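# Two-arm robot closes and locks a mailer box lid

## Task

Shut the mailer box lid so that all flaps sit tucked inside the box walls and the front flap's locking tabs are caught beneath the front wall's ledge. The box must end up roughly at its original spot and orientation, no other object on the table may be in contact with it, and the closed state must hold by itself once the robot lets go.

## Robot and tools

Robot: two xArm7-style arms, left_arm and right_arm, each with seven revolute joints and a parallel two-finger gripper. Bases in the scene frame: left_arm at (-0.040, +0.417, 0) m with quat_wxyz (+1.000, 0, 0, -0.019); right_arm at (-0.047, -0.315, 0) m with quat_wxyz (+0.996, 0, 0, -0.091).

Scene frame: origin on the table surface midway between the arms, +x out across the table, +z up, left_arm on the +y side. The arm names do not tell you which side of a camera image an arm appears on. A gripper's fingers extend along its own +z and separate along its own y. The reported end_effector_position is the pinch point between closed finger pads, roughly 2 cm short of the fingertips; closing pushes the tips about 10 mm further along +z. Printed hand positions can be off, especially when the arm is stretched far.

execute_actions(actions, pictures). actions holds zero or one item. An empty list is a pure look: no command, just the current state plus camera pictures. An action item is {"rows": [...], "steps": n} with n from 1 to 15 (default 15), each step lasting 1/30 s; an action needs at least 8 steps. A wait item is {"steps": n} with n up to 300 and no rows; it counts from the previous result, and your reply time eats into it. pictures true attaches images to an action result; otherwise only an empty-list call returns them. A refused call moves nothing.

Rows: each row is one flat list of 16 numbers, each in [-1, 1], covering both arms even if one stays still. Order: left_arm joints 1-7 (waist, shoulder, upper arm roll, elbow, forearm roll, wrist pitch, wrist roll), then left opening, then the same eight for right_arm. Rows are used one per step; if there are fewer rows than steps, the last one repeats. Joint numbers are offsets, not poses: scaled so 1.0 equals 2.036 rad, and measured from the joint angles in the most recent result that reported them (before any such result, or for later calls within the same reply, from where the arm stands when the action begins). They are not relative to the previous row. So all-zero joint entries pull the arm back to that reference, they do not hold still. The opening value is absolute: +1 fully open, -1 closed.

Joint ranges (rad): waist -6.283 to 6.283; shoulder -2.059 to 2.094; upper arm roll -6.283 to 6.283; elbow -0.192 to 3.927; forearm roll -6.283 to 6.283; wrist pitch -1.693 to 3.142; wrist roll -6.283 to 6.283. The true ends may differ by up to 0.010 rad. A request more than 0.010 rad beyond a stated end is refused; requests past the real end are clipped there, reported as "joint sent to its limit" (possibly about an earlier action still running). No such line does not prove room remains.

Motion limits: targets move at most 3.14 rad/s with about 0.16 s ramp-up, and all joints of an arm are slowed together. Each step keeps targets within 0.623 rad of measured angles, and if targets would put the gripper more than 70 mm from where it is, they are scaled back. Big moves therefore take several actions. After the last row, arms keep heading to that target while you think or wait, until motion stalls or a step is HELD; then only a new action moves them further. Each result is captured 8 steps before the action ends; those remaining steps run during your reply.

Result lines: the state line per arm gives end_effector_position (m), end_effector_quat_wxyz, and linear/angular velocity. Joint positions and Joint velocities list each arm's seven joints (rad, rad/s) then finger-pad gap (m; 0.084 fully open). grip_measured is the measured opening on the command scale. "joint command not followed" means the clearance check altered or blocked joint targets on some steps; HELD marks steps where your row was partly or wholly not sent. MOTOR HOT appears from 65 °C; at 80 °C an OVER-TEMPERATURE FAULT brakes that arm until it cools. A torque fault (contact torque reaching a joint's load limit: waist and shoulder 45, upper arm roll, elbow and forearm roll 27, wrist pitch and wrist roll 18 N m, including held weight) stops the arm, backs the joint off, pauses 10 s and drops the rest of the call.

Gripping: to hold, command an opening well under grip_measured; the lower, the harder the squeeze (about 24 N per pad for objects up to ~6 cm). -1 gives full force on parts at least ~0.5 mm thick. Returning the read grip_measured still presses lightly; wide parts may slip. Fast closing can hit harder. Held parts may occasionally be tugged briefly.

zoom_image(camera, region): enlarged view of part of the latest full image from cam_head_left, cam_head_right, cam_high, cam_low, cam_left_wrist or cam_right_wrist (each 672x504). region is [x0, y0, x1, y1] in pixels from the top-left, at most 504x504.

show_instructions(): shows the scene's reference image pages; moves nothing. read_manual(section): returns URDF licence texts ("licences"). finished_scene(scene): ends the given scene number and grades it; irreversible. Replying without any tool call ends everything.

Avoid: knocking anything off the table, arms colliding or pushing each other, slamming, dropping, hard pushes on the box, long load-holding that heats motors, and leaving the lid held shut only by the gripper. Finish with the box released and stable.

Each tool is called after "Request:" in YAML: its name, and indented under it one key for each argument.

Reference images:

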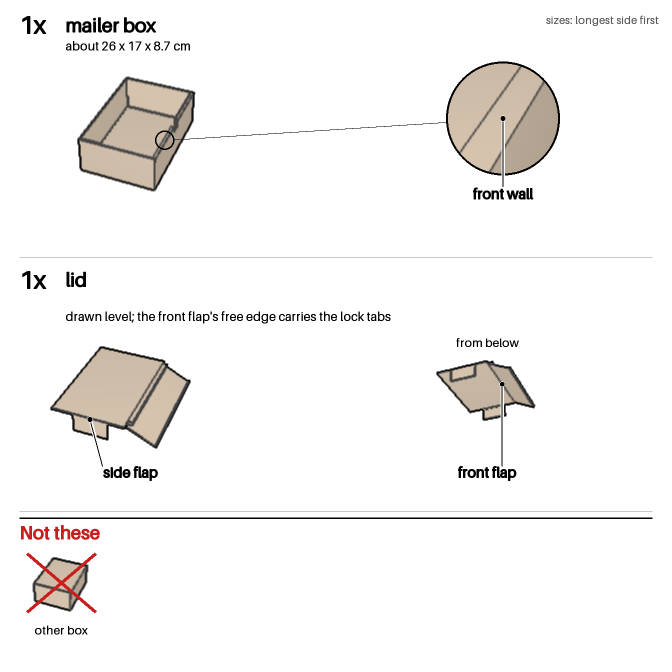

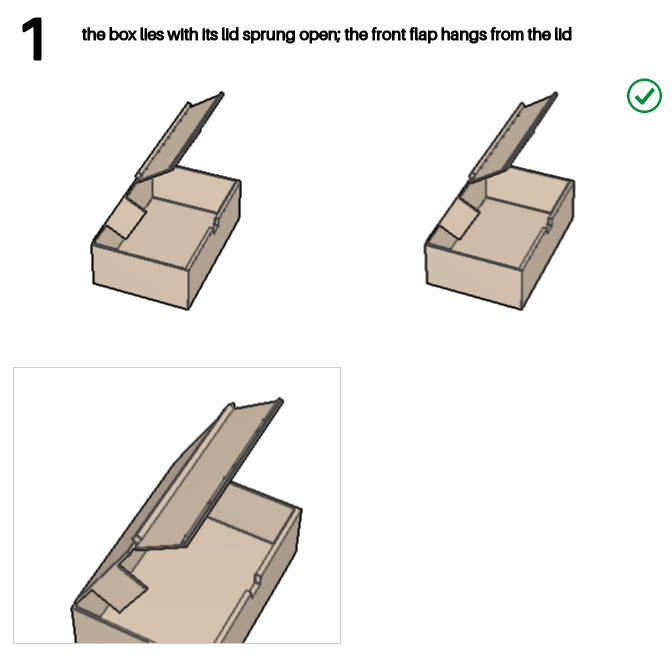

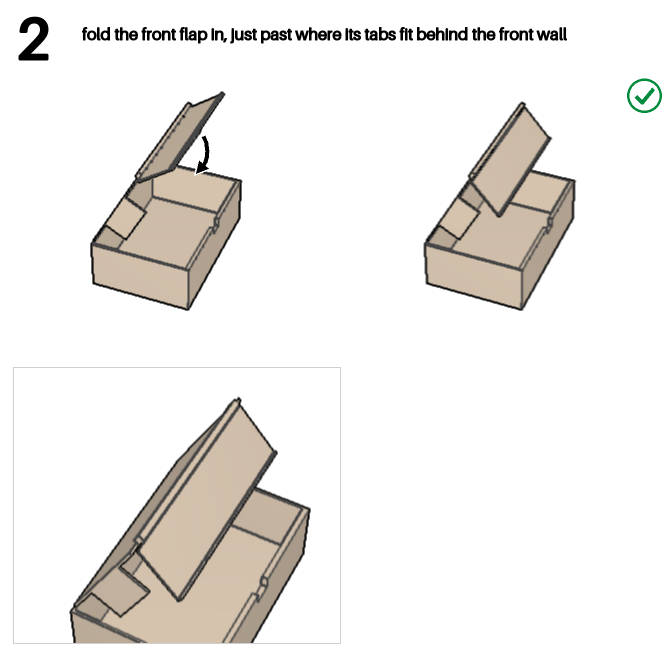

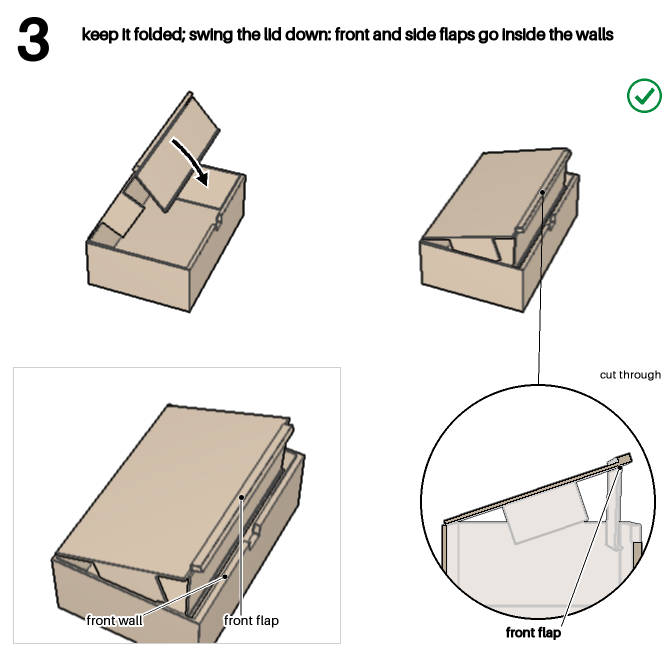

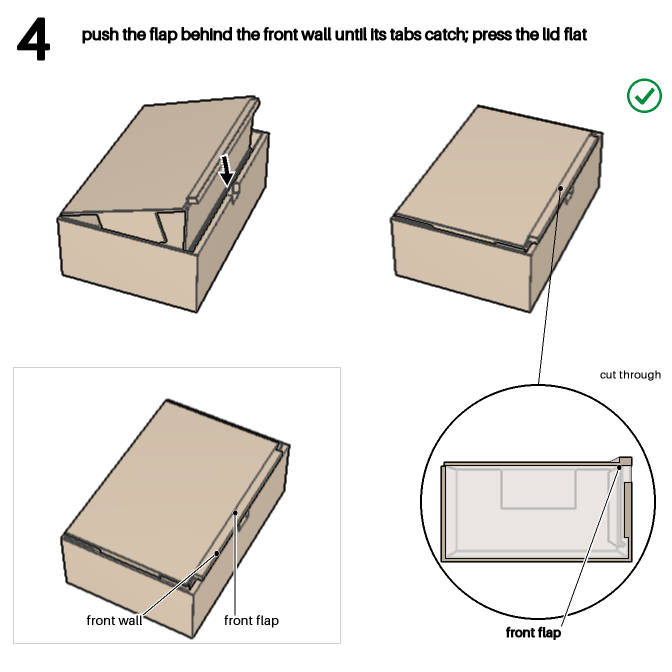

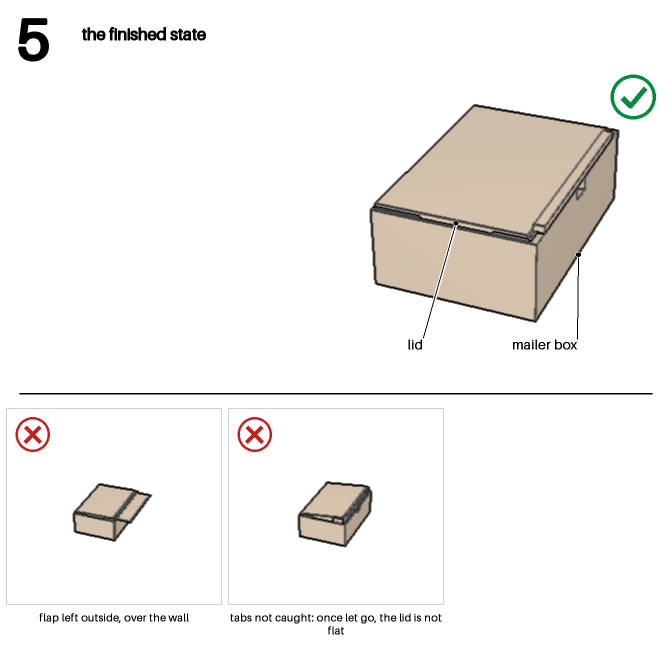

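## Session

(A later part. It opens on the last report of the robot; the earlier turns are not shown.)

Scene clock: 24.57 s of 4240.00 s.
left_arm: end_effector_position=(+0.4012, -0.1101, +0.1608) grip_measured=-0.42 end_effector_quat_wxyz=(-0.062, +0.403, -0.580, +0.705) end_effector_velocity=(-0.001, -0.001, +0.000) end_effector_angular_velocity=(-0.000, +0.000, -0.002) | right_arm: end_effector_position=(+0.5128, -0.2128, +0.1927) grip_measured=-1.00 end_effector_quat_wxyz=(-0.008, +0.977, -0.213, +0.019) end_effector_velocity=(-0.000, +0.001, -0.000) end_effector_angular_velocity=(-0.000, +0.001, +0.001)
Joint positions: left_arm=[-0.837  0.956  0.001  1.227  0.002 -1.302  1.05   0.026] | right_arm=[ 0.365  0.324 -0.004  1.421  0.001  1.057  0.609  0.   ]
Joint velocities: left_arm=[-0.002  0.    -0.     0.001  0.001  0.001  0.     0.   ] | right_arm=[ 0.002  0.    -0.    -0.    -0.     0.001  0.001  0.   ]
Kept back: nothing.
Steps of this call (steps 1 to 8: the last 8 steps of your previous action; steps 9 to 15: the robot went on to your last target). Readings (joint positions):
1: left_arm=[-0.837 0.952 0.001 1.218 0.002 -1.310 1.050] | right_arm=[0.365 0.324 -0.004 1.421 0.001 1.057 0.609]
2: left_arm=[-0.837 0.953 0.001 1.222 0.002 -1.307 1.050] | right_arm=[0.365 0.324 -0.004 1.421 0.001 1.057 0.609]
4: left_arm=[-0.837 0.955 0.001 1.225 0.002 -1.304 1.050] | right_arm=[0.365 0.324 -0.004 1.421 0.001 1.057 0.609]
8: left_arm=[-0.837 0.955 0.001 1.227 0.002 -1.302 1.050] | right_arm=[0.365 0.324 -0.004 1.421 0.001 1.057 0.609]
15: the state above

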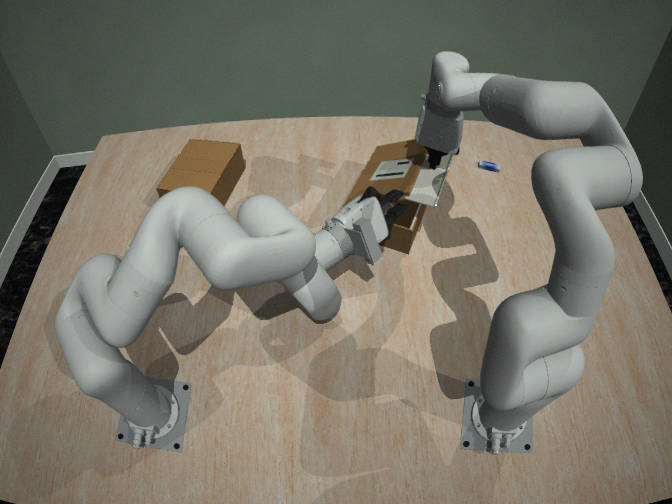

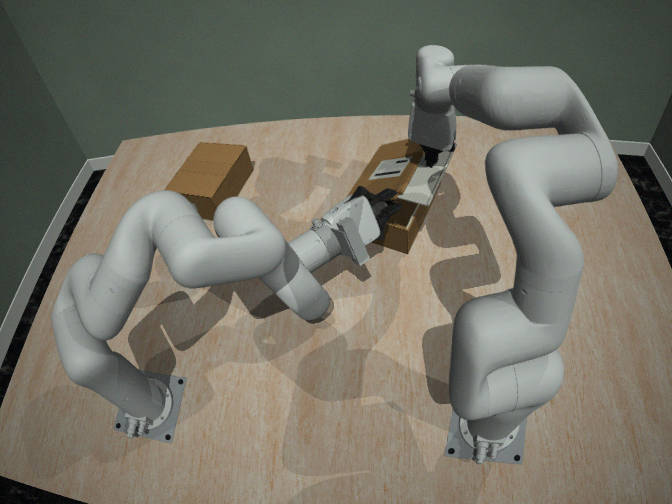

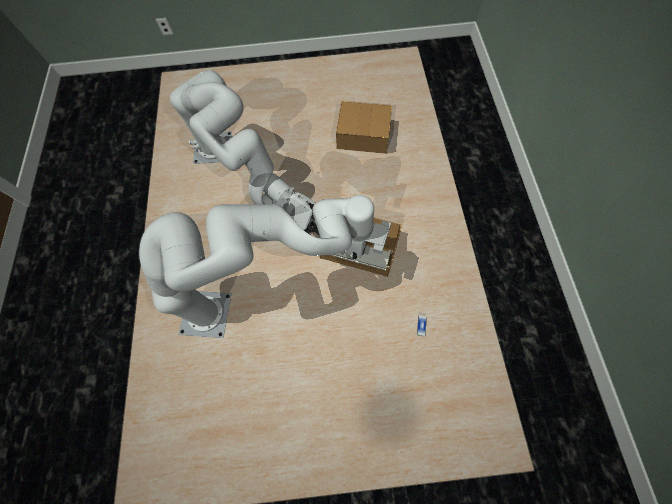

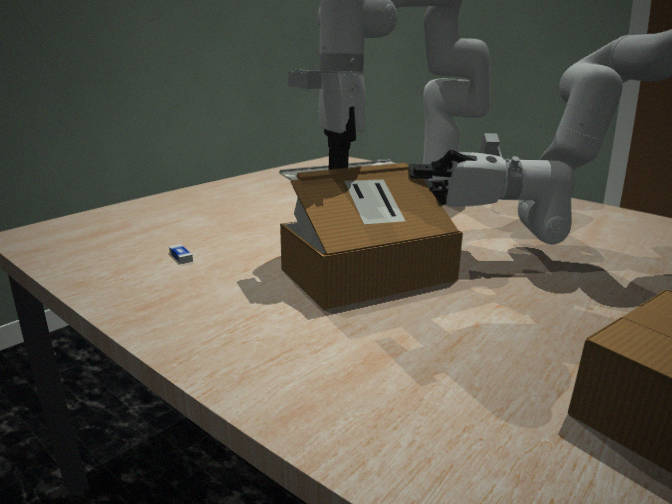

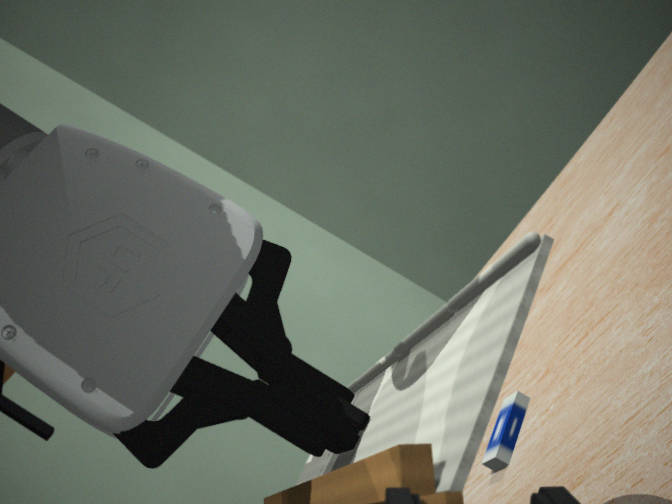

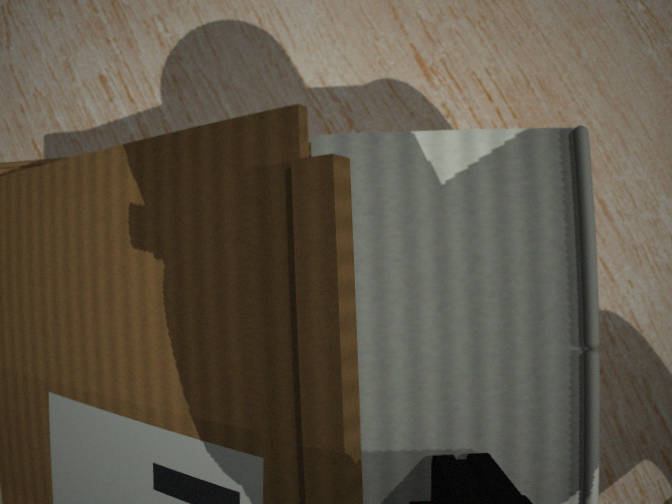

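Request:
execute_actions:
  actions:
    - {"rows":[[0.004,0,0,0,0,0,0,-0.75,0,0.045,0,0,0,0,0,-1]]}

Request:
execute_actions:
  actions:
    - {"steps":15}
  pictures: true

Scene clock: 25.07 s of 4240.00 s.
left_arm: end_effector_position=(+0.4048, -0.1062, +0.1585) grip_measured=-0.76 end_effector_quat_wxyz=(-0.065, +0.406, -0.580, +0.703) end_effector_velocity=(+0.003, +0.006, -0.011) end_effector_angular_velocity=(+0.011, +0.014, +0.010) | right_arm: end_effector_position=(+0.5036, -0.2153, +0.1439) grip_measured=-1.00 end_effector_quat_wxyz=(+0.010, +0.977, -0.214, -0.021) end_effector_velocity=(-0.053, -0.023, -0.153) end_effector_angular_velocity=(-0.063, +0.303, -0.020)
Joint positions: left_arm=[-0.83   0.957  0.001  1.225  0.002 -1.301  1.05   0.01 ] | right_arm=[ 0.364  0.408 -0.004  1.418  0.     1.056  0.609  0.   ]
Joint velocities: left_arm=[ 0.011  0.011 -0.003 -0.008 -0.001 -0.001 -0.001 -0.007] | right_arm=[-0.01   0.226 -0.013 -0.064 -0.003  0.019 -0.     0.   ]
Steps of this call (steps 1 to 8: the robot went on to your last target; steps 9 to 15: the first 7 steps of this action). Readings (joint positions):
9: left_arm=[-0.837 0.956 0.001 1.228 0.002 -1.302 1.050] | right_arm=[0.365 0.324 -0.004 1.421 0.001 1.057 0.609]
10: left_arm=[-0.836 0.956 0.000 1.228 0.002 -1.302 1.050] | right_arm=[0.365 0.329 -0.004 1.423 0.001 1.057 0.609]
12: left_arm=[-0.833 0.955 0.000 1.228 0.002 -1.302 1.050] | right_arm=[0.365 0.362 -0.004 1.428 0.001 1.056 0.609]
15: the state above

Scene clock: 25.57 s of 4240.00 s.
left_arm: end_effector_position=(+0.4057, -0.1062, +0.1605) grip_measured=-0.77 end_effector_quat_wxyz=(-0.065, +0.406, -0.578, +0.705) end_effector_velocity=(-0.001, -0.001, +0.001) end_effector_angular_velocity=(-0.002, -0.000, -0.002) | right_arm: end_effector_position=(+0.5041, -0.2148, +0.1414) grip_measured=-1.00 end_effector_quat_wxyz=(+0.010, +0.977, -0.213, -0.023) end_effector_velocity=(-0.001, -0.000, -0.002) end_effector_angular_velocity=(-0.000, +0.003, -0.000)
Joint positions: left_arm=[-0.829  0.956  0.001  1.227  0.002 -1.302  1.05   0.01 ] | right_arm=[ 0.364  0.415 -0.004  1.422  0.     1.057  0.609  0.   ]
Joint velocities: left_arm=[-0.001 -0.001 -0.002  0.     0.    -0.     0.001  0.   ] | right_arm=[-0.     0.003  0.    -0.001  0.    -0.001  0.     0.   ]
Kept back: nothing.
Steps of this call (steps 1 to 8: the last 8 steps of your previous action; steps 9 to 15: the robot went on to your last target). Readings (joint positions):
1: left_arm=[-0.829 0.957 0.001 1.225 0.002 -1.301 1.050] | right_arm=[0.364 0.413 -0.005 1.417 0.000 1.057 0.609]
2: left_arm=[-0.829 0.957 0.001 1.226 0.002 -1.301 1.050] | right_arm=[0.364 0.415 -0.005 1.417 0.000 1.057 0.609]
4: left_arm=[-0.829 0.956 0.001 1.227 0.002 -1.302 1.050] | right_arm=[0.364 0.415 -0.004 1.421 0.000 1.057 0.609]
8: left_arm=[-0.829 0.956 0.001 1.227 0.001 -1.302 1.050] | right_arm=[0.364 0.414 -0.004 1.422 0.000 1.057 0.609]
15: the state above
All arms were judged still, so your last target was given up. Only a new action makes them travel on or press farther. Fingers that are still opening or closing keep moving.

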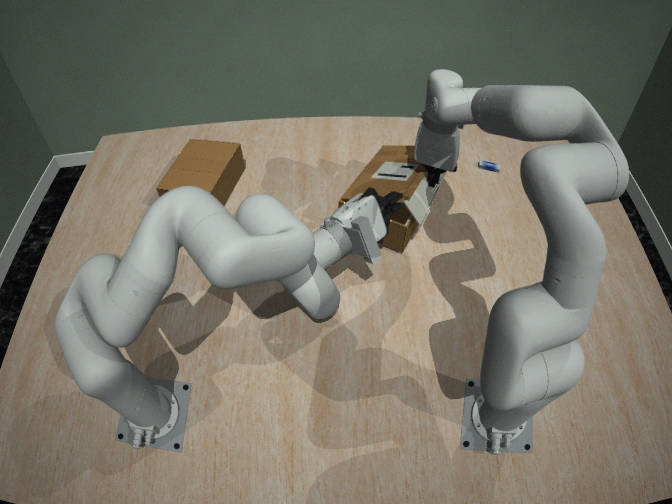

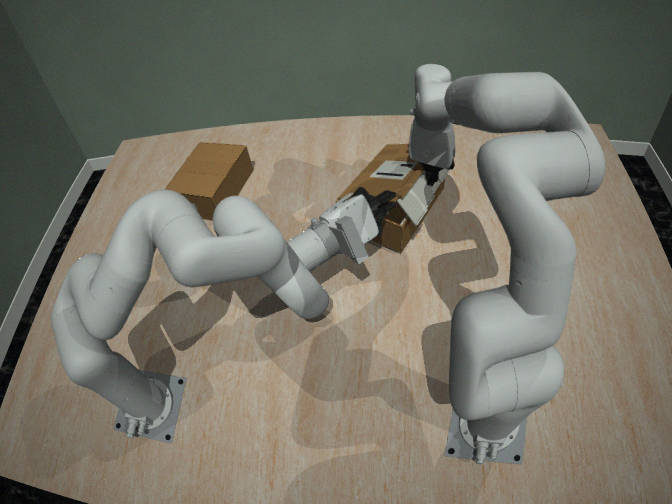

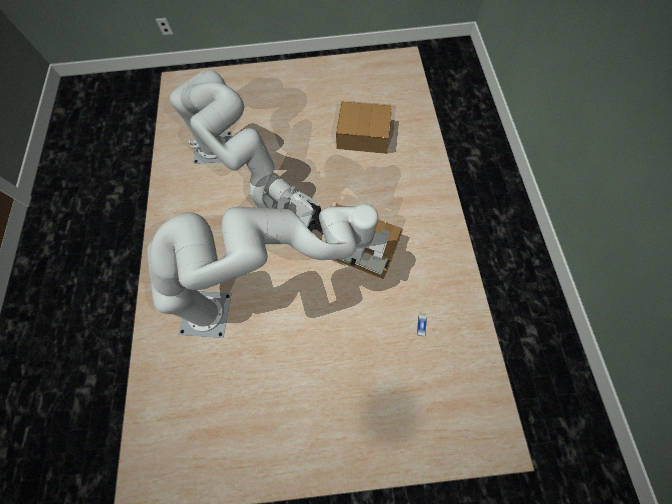

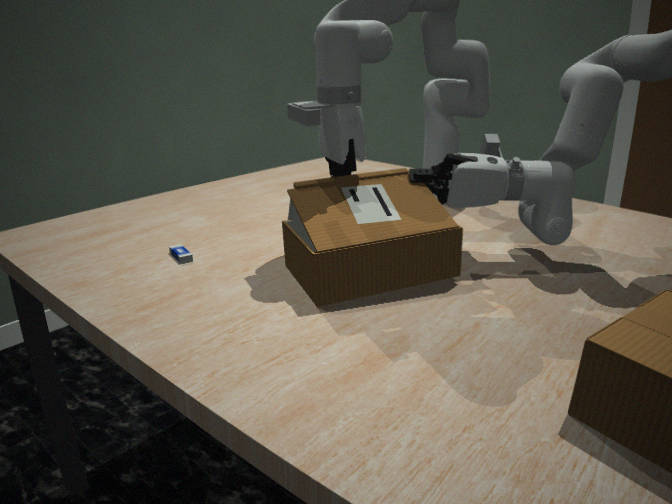

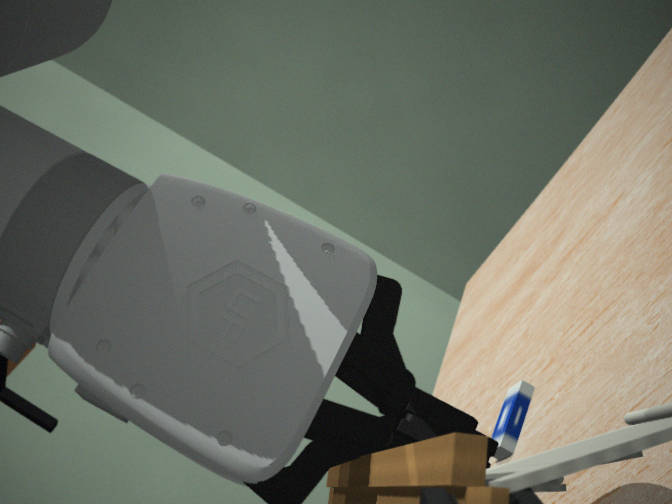

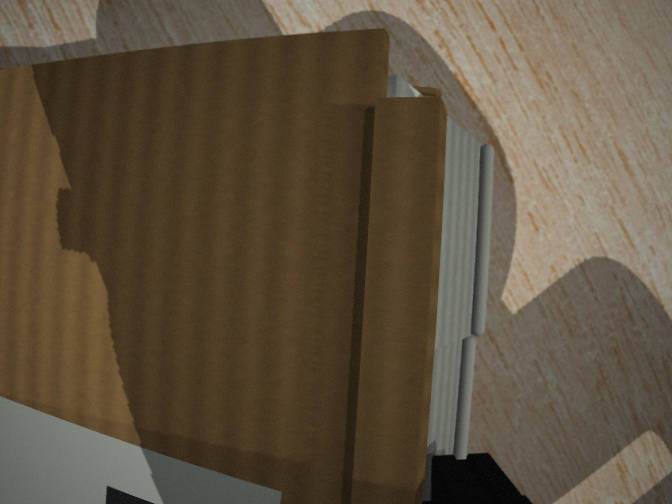

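Request:
execute_actions:
  actions:
    - {"rows":[[0.011,0,0,0,0,0,0,-0.7,0,-0.008,0,0,0,0,0,-1]],"steps":12}

Request:
execute_actions:
  actions:
    - {"rows":[[0,0,0,0,0,0,0,-0.7,-0.02,0,0,0,0.13,0,0,-1]]}

Request:
execute_actions:
  actions:
    - {"steps":15}
  pictures: true

Scene clock: 26.10 s of 4240.00 s.
left_arm: end_effector_position=(+0.4106, -0.1021, +0.1615) grip_measured=-0.73 end_effector_quat_wxyz=(-0.068, +0.408, -0.575, +0.705) end_effector_velocity=(+0.082, +0.070, +0.003) end_effector_angular_velocity=(+0.012, -0.020, +0.156) | right_arm: end_effector_position=(+0.5047, -0.2144, +0.1455) grip_measured=-1.00 end_effector_quat_wxyz=(+0.009, +0.977, -0.213, -0.020) end_effector_velocity=(+0.023, +0.007, +0.069) end_effector_angular_velocity=(+0.028, -0.131, +0.003)
Joint positions: left_arm=[-0.817  0.955 -0.001  1.228  0.002 -1.303  1.05   0.012] | right_arm=[ 0.365  0.407 -0.004  1.421  0.001  1.057  0.609  0.   ]
Joint velocities: left_arm=[ 0.134 -0.003  0.03   0.003 -0.005  0.003 -0.     0.005] | right_arm=[ 0.    -0.103  0.004  0.027  0.002 -0.005 -0.     0.   ]
Steps of this call (steps 1 to 12: nothing new was sent; steps 13 to 16: the first 4 steps of this action). Readings (joint positions):
13: left_arm=[-0.829 0.956 0.001 1.227 0.002 -1.302 1.050] | right_arm=[0.365 0.415 -0.004 1.422 0.001 1.057 0.609]
14: left_arm=[-0.826 0.956 -0.001 1.227 0.002 -1.302 1.050] | right_arm=[0.365 0.413 -0.004 1.421 0.001 1.057 0.609]
16: the state above

Scene clock: 26.60 s of 4240.00 s.
left_arm: end_effector_position=(+0.4177, -0.0960, +0.1614) grip_measured=-0.72 end_effector_quat_wxyz=(-0.073, +0.412, -0.573, +0.705) end_effector_velocity=(+0.003, +0.003, -0.003) end_effector_angular_velocity=(+0.006, +0.002, +0.006) | right_arm: end_effector_position=(+0.5047, -0.1964, +0.1524) grip_measured=-1.00 end_effector_quat_wxyz=(-0.072, +0.957, -0.277, -0.048) end_effector_velocity=(+0.020, +0.050, +0.029) end_effector_angular_velocity=(+0.807, +0.117, -0.734)
Joint positions: left_arm=[-0.806  0.955  0.001  1.228  0.001 -1.302  1.05   0.012] | right_arm=[ 0.333  0.4   -0.005  1.42   0.199  1.057  0.609  0.   ]
Joint velocities: left_arm=[ 0.003  0.002  0.003 -0.002 -0.001  0.002 -0.    -0.   ] | right_arm=[-0.183  0.001 -0.043  0.     0.977 -0.003  0.     0.   ]
Steps of this call (steps 1 to 8: the last 8 steps of your previous action; steps 9 to 15: the first 7 steps of this action, its rows measured from where the robot was after step 8). Readings (joint positions):
8: left_arm=[-0.806 0.955 0.001 1.228 0.001 -1.302 1.050] | right_arm=[0.365 0.400 -0.003 1.421 0.001 1.057 0.609]
9: left_arm=[-0.806 0.955 0.001 1.228 0.001 -1.302 1.050] | right_arm=[0.365 0.400 -0.003 1.421 0.001 1.057 0.609]
10: left_arm=[-0.806 0.955 0.001 1.228 0.001 -1.302 1.050] | right_arm=[0.364 0.400 -0.003 1.421 0.009 1.057 0.609]
12: left_arm=[-0.806 0.955 0.001 1.228 0.001 -1.302 1.050] | right_arm=[0.355 0.400 -0.002 1.421 0.067 1.057 0.609]
15: the state above

Scene clock: 27.10 s of 4240.00 s.
left_arm: end_effector_position=(+0.4176, -0.0962, +0.1611) grip_measured=-0.72 end_effector_quat_wxyz=(-0.073, +0.412, -0.573, +0.704) end_effector_velocity=(+0.000, +0.000, +0.000) end_effector_angular_velocity=(-0.001, -0.000, +0.001) | right_arm: end_effector_position=(+0.5055, -0.1886, +0.1549) grip_measured=-1.00 end_effector_quat_wxyz=(-0.099, +0.948, -0.295, -0.058) end_effector_velocity=(-0.000, +0.001, -0.001) end_effector_angular_velocity=(+0.002, +0.001, -0.000)
Joint positions: left_arm=[-0.806  0.955  0.001  1.228  0.001 -1.301  1.05   0.012] | right_arm=[ 0.324  0.4   -0.003  1.421  0.265  1.057  0.609  0.   ]
Joint velocities: left_arm=[ 0.001 -0.    -0.001 -0.    -0.001 -0.001  0.     0.   ] | right_arm=[ 0.001  0.002 -0.     0.     0.002 -0.001 -0.     0.   ]
Kept back: nothing.
Steps of this call (steps 1 to 8: the last 8 steps of your previous action; steps 9 to 15: the robot went on to your last target). Readings (joint positions):
1: left_arm=[-0.806 0.955 0.002 1.228 0.001 -1.302 1.050] | right_arm=[0.329 0.400 -0.006 1.420 0.226 1.057 0.609]
2: left_arm=[-0.806 0.955 0.002 1.228 0.001 -1.302 1.050] | right_arm=[0.326 0.400 -0.006 1.421 0.242 1.057 0.609]
4: left_arm=[-0.806 0.955 0.001 1.228 0.001 -1.302 1.050] | right_arm=[0.324 0.400 -0.005 1.421 0.256 1.057 0.609]
8: left_arm=[-0.806 0.955 0.001 1.228 0.001 -1.302 1.050] | right_arm=[0.325 0.400 -0.003 1.421 0.264 1.057 0.609]
15: the state above

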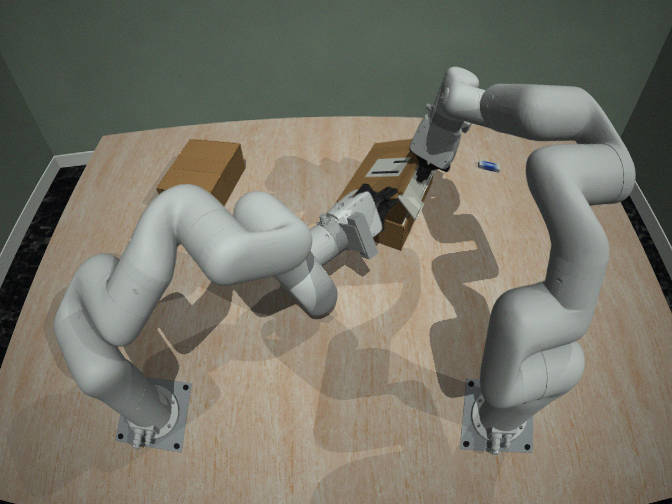

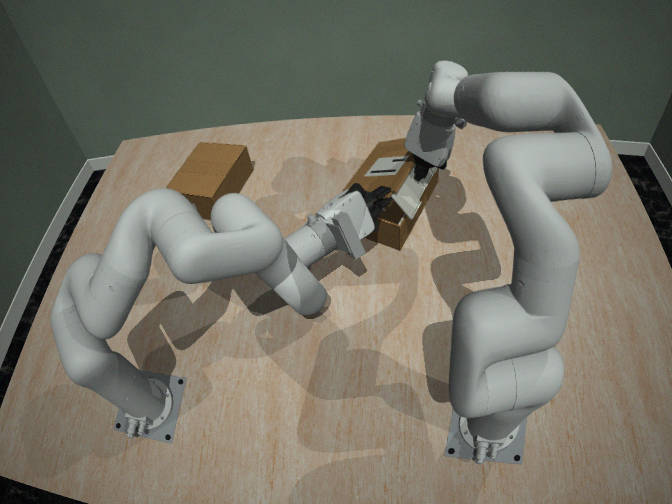

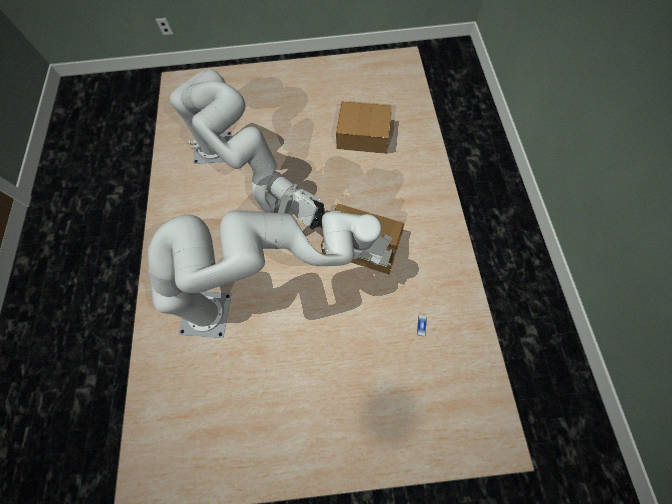

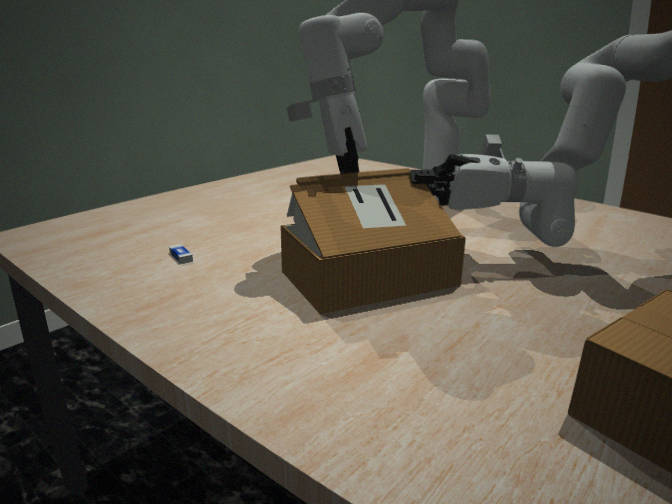

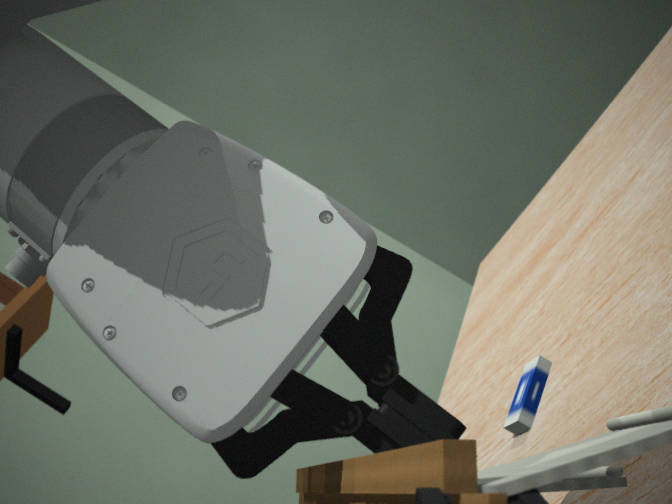

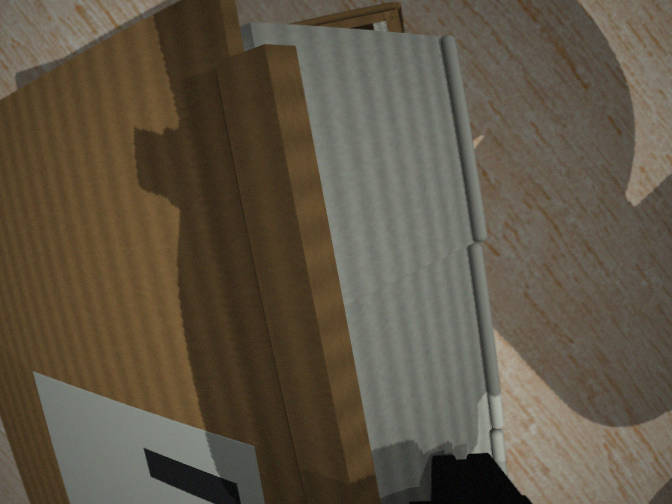

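Request:
execute_actions:
  actions:
    - {"rows":[[0,-0.008,0,-0.024,0,-0.016,0,-0.7,0,0,0,0,0,0,0,-1]],"steps":12}

Request:
execute_actions:
  actions:
    - {"rows":[[0,0,0,0,0,0,0,-1,0,0,0,0,0,0,0,-1]],"steps":12}

Request:
execute_actions:
  actions:
    - {"rows":[[0,0,0,0,0,0,0,-1,-0.02,0.012,0,0,0.12,0,0,-1]]}

Request:
execute_actions:
  actions:
    - {"steps":15}
  pictures: true

Scene clock: 27.67 s of 4240.00 s.
left_arm: end_effector_position=(+0.4132, -0.0915, +0.1611) grip_measured=-0.72 end_effector_quat_wxyz=(-0.073, +0.412, -0.573, +0.705) end_effector_velocity=(-0.049, +0.052, -0.010) end_effector_angular_velocity=(+0.009, +0.012, -0.004) | right_arm: end_effector_position=(+0.5051, -0.1878, +0.1549) grip_measured=-1.00 end_effector_quat_wxyz=(-0.099, +0.949, -0.295, -0.059) end_effector_velocity=(-0.004, +0.010, -0.002) end_effector_angular_velocity=(+0.004, +0.007, +0.018)
Joint positions: left_arm=[-0.806  0.946  0.001  1.202  0.002 -1.319  1.05   0.012] | right_arm=[ 0.325  0.4   -0.002  1.42   0.266  1.058  0.609  0.   ]
Joint velocities: left_arm=[-0.001 -0.093 -0.002 -0.287  0.002 -0.18  -0.001 -0.   ] | right_arm=[ 0.007  0.002  0.011 -0.004  0.     0.    -0.     0.   ]
Steps of this call (steps 1 to 13: the robot went on to your last target; steps 14 to 17: the first 4 steps of this action). Readings (joint positions):
14: left_arm=[-0.806 0.955 0.001 1.228 0.001 -1.302 1.050] | right_arm=[0.324 0.400 -0.003 1.421 0.265 1.057 0.609]
15: left_arm=[-0.806 0.953 0.001 1.223 0.001 -1.306 1.050] | right_arm=[0.324 0.400 -0.003 1.421 0.265 1.057 0.609]
17: the state above

Scene clock: 28.07 s of 4240.00 s.
left_arm: end_effector_position=(+0.4094, -0.0873, +0.1607) grip_measured=-0.83 end_effector_quat_wxyz=(-0.073, +0.412, -0.573, +0.705) end_effector_velocity=(-0.000, -0.000, +0.001) end_effector_angular_velocity=(-0.001, -0.002, -0.001) | right_arm: end_effector_position=(+0.5055, -0.1885, +0.1550) grip_measured=-1.00 end_effector_quat_wxyz=(-0.099, +0.948, -0.295, -0.058) end_effector_velocity=(+0.000, +0.001, -0.000) end_effector_angular_velocity=(-0.000, -0.001, +0.003)
Joint positions: left_arm=[-0.806  0.939  0.001  1.18   0.001 -1.334  1.05   0.007] | right_arm=[ 0.325  0.4   -0.003  1.421  0.265  1.057  0.609  0.   ]
Joint velocities: left_arm=[ 0.    -0.     0.     0.001  0.001 -0.001  0.    -0.   ] | right_arm=[ 0.001  0.001  0.002  0.    -0.001 -0.002 -0.     0.   ]
Steps of this call (steps 1 to 8: the last 8 steps of your previous action; steps 9 to 12: the first 4 steps of this action, its rows measured from where the robot was after step 8). Readings (joint positions):
8: left_arm=[-0.807 0.939 0.001 1.180 0.002 -1.334 1.050] | right_arm=[0.325 0.400 -0.003 1.421 0.265 1.057 0.609]
9: left_arm=[-0.807 0.939 0.001 1.180 0.002 -1.334 1.050] | right_arm=[0.325 0.400 -0.003 1.421 0.265 1.057 0.609]
10: left_arm=[-0.806 0.939 0.001 1.180 0.001 -1.334 1.050] | right_arm=[0.325 0.400 -0.003 1.421 0.265 1.057 0.609]
12: the state above

Scene clock: 28.57 s of 4240.00 s.
left_arm: end_effector_position=(+0.4107, -0.0864, +0.1610) grip_measured=-0.83 end_effector_quat_wxyz=(-0.074, +0.412, -0.572, +0.705) end_effector_velocity=(+0.013, +0.010, -0.003) end_effector_angular_velocity=(+0.014, -0.005, +0.026) | right_arm: end_effector_position=(+0.5097, -0.1761, +0.1532) grip_measured=-1.00 end_effector_quat_wxyz=(-0.169, +0.915, -0.355, -0.093) end_effector_velocity=(+0.024, +0.021, -0.021) end_effector_angular_velocity=(+0.683, +0.226, -0.669)
Joint positions: left_arm=[-0.805  0.939  0.003  1.18   0.001 -1.334  1.05   0.007] | right_arm=[ 0.292  0.419 -0.005  1.419  0.452  1.058  0.609  0.   ]
Joint velocities: left_arm=[ 0.012  0.003  0.015  0.003 -0.006  0.007  0.002 -0.001] | right_arm=[-0.174  0.109 -0.042 -0.035  0.853  0.011  0.     0.   ]
Steps of this call (steps 1 to 8: the last 8 steps of your previous action; steps 9 to 15: the first 7 steps of this action, its rows measured from where the robot was after step 8). Readings (joint positions):
8: left_arm=[-0.806 0.939 0.001 1.180 0.002 -1.334 1.050] | right_arm=[0.325 0.400 -0.003 1.421 0.265 1.057 0.609]
9: left_arm=[-0.806 0.939 0.001 1.180 0.002 -1.334 1.050] | right_arm=[0.324 0.400 -0.003 1.421 0.266 1.057 0.609]
10: left_arm=[-0.806 0.939 0.001 1.180 0.001 -1.334 1.050] | right_arm=[0.323 0.400 -0.003 1.421 0.273 1.057 0.609]
12: left_arm=[-0.806 0.939 0.001 1.180 0.001 -1.334 1.050] | right_arm=[0.314 0.405 -0.002 1.421 0.331 1.057 0.609]
15: the state above

Scene clock: 29.07 s of 4240.00 s.
left_arm: end_effector_position=(+0.4098, -0.0871, +0.1609) grip_measured=-0.83 end_effector_quat_wxyz=(-0.073, +0.412, -0.573, +0.705) end_effector_velocity=(-0.003, -0.002, -0.002) end_effector_angular_velocity=(+0.002, +0.003, -0.006) | right_arm: end_effector_position=(+0.5121, -0.1701, +0.1548) grip_measured=-1.00 end_effector_quat_wxyz=(-0.191, +0.903, -0.370, -0.102) end_effector_velocity=(-0.000, +0.003, +0.002) end_effector_angular_velocity=(+0.005, -0.001, +0.002)
Joint positions: left_arm=[-0.806  0.939  0.001  1.18   0.001 -1.334  1.05   0.008] | right_arm=[ 0.284  0.424 -0.003  1.42   0.509  1.057  0.609  0.   ]
Joint velocities: left_arm=[-0.003  0.001 -0.002 -0.     0.002  0.002  0.     0.   ] | right_arm=[ 0.001 -0.001  0.003  0.002  0.004  0.002  0.001  0.   ]
Kept back: nothing.
Steps of this call (steps 1 to 8: the last 8 steps of your previous action; steps 9 to 15: the robot went on to your last target). Readings (joint positions):
1: left_arm=[-0.805 0.939 0.003 1.180 0.000 -1.334 1.050] | right_arm=[0.287 0.422 -0.006 1.418 0.475 1.058 0.609]
2: left_arm=[-0.805 0.939 0.003 1.181 0.000 -1.334 1.050] | right_arm=[0.285 0.424 -0.006 1.418 0.489 1.058 0.609]
4: left_arm=[-0.805 0.939 0.003 1.181 0.000 -1.335 1.050] | right_arm=[0.283 0.425 -0.005 1.419 0.501 1.057 0.609]
8: left_arm=[-0.805 0.939 0.002 1.180 0.001 -1.335 1.050] | right_arm=[0.284 0.424 -0.004 1.420 0.507 1.057 0.609]
15: the state above

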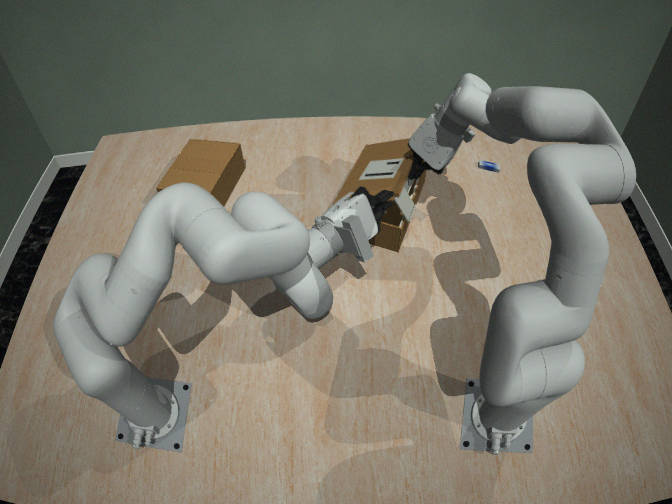

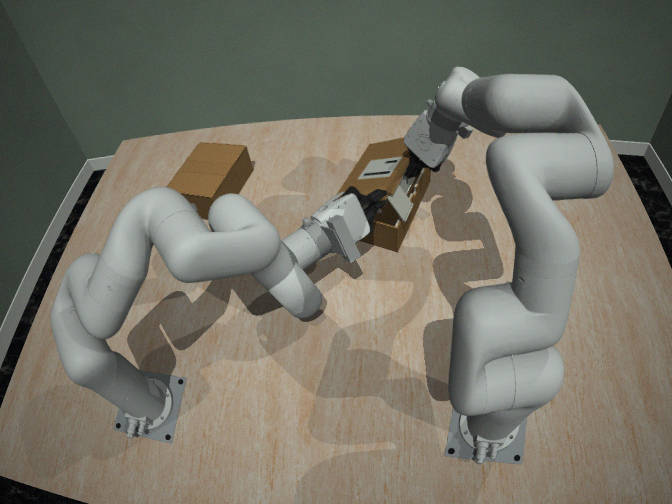

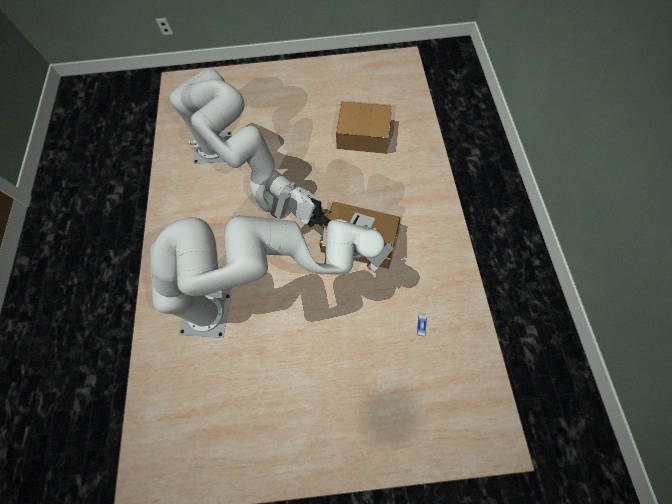

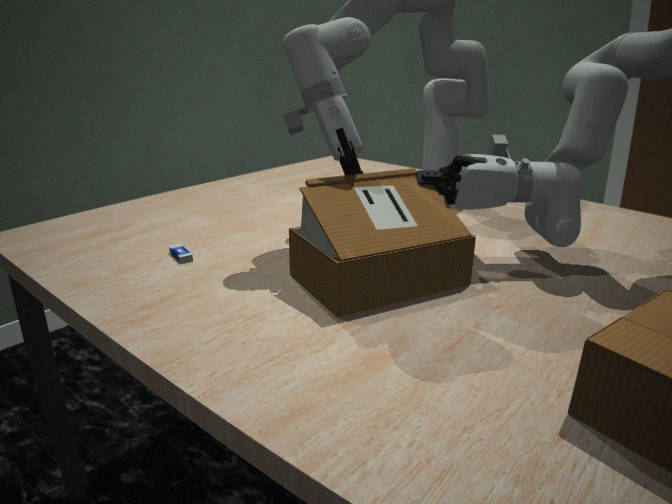

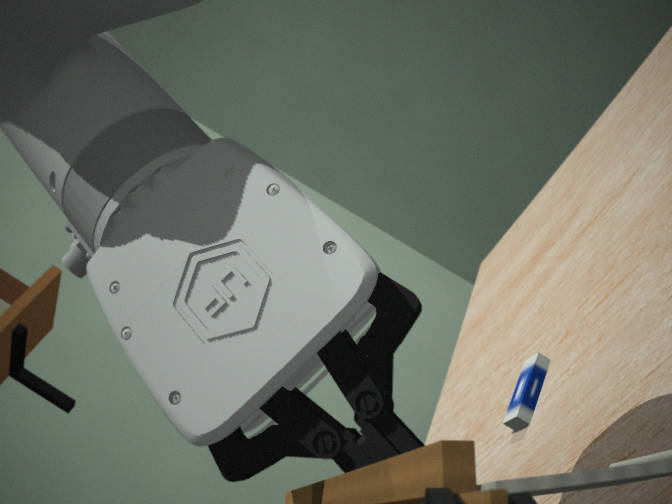

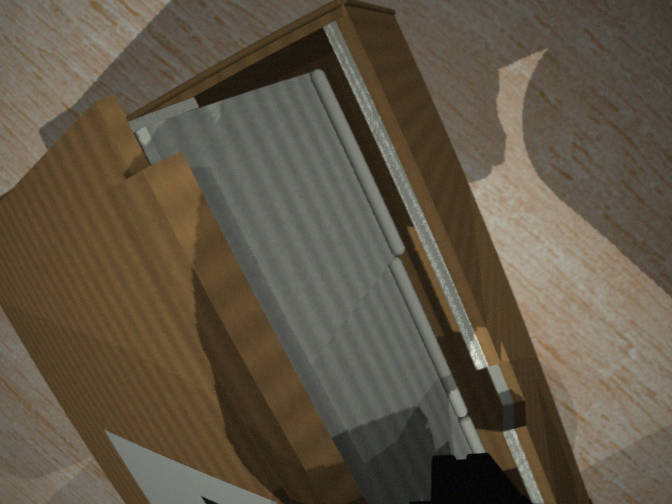

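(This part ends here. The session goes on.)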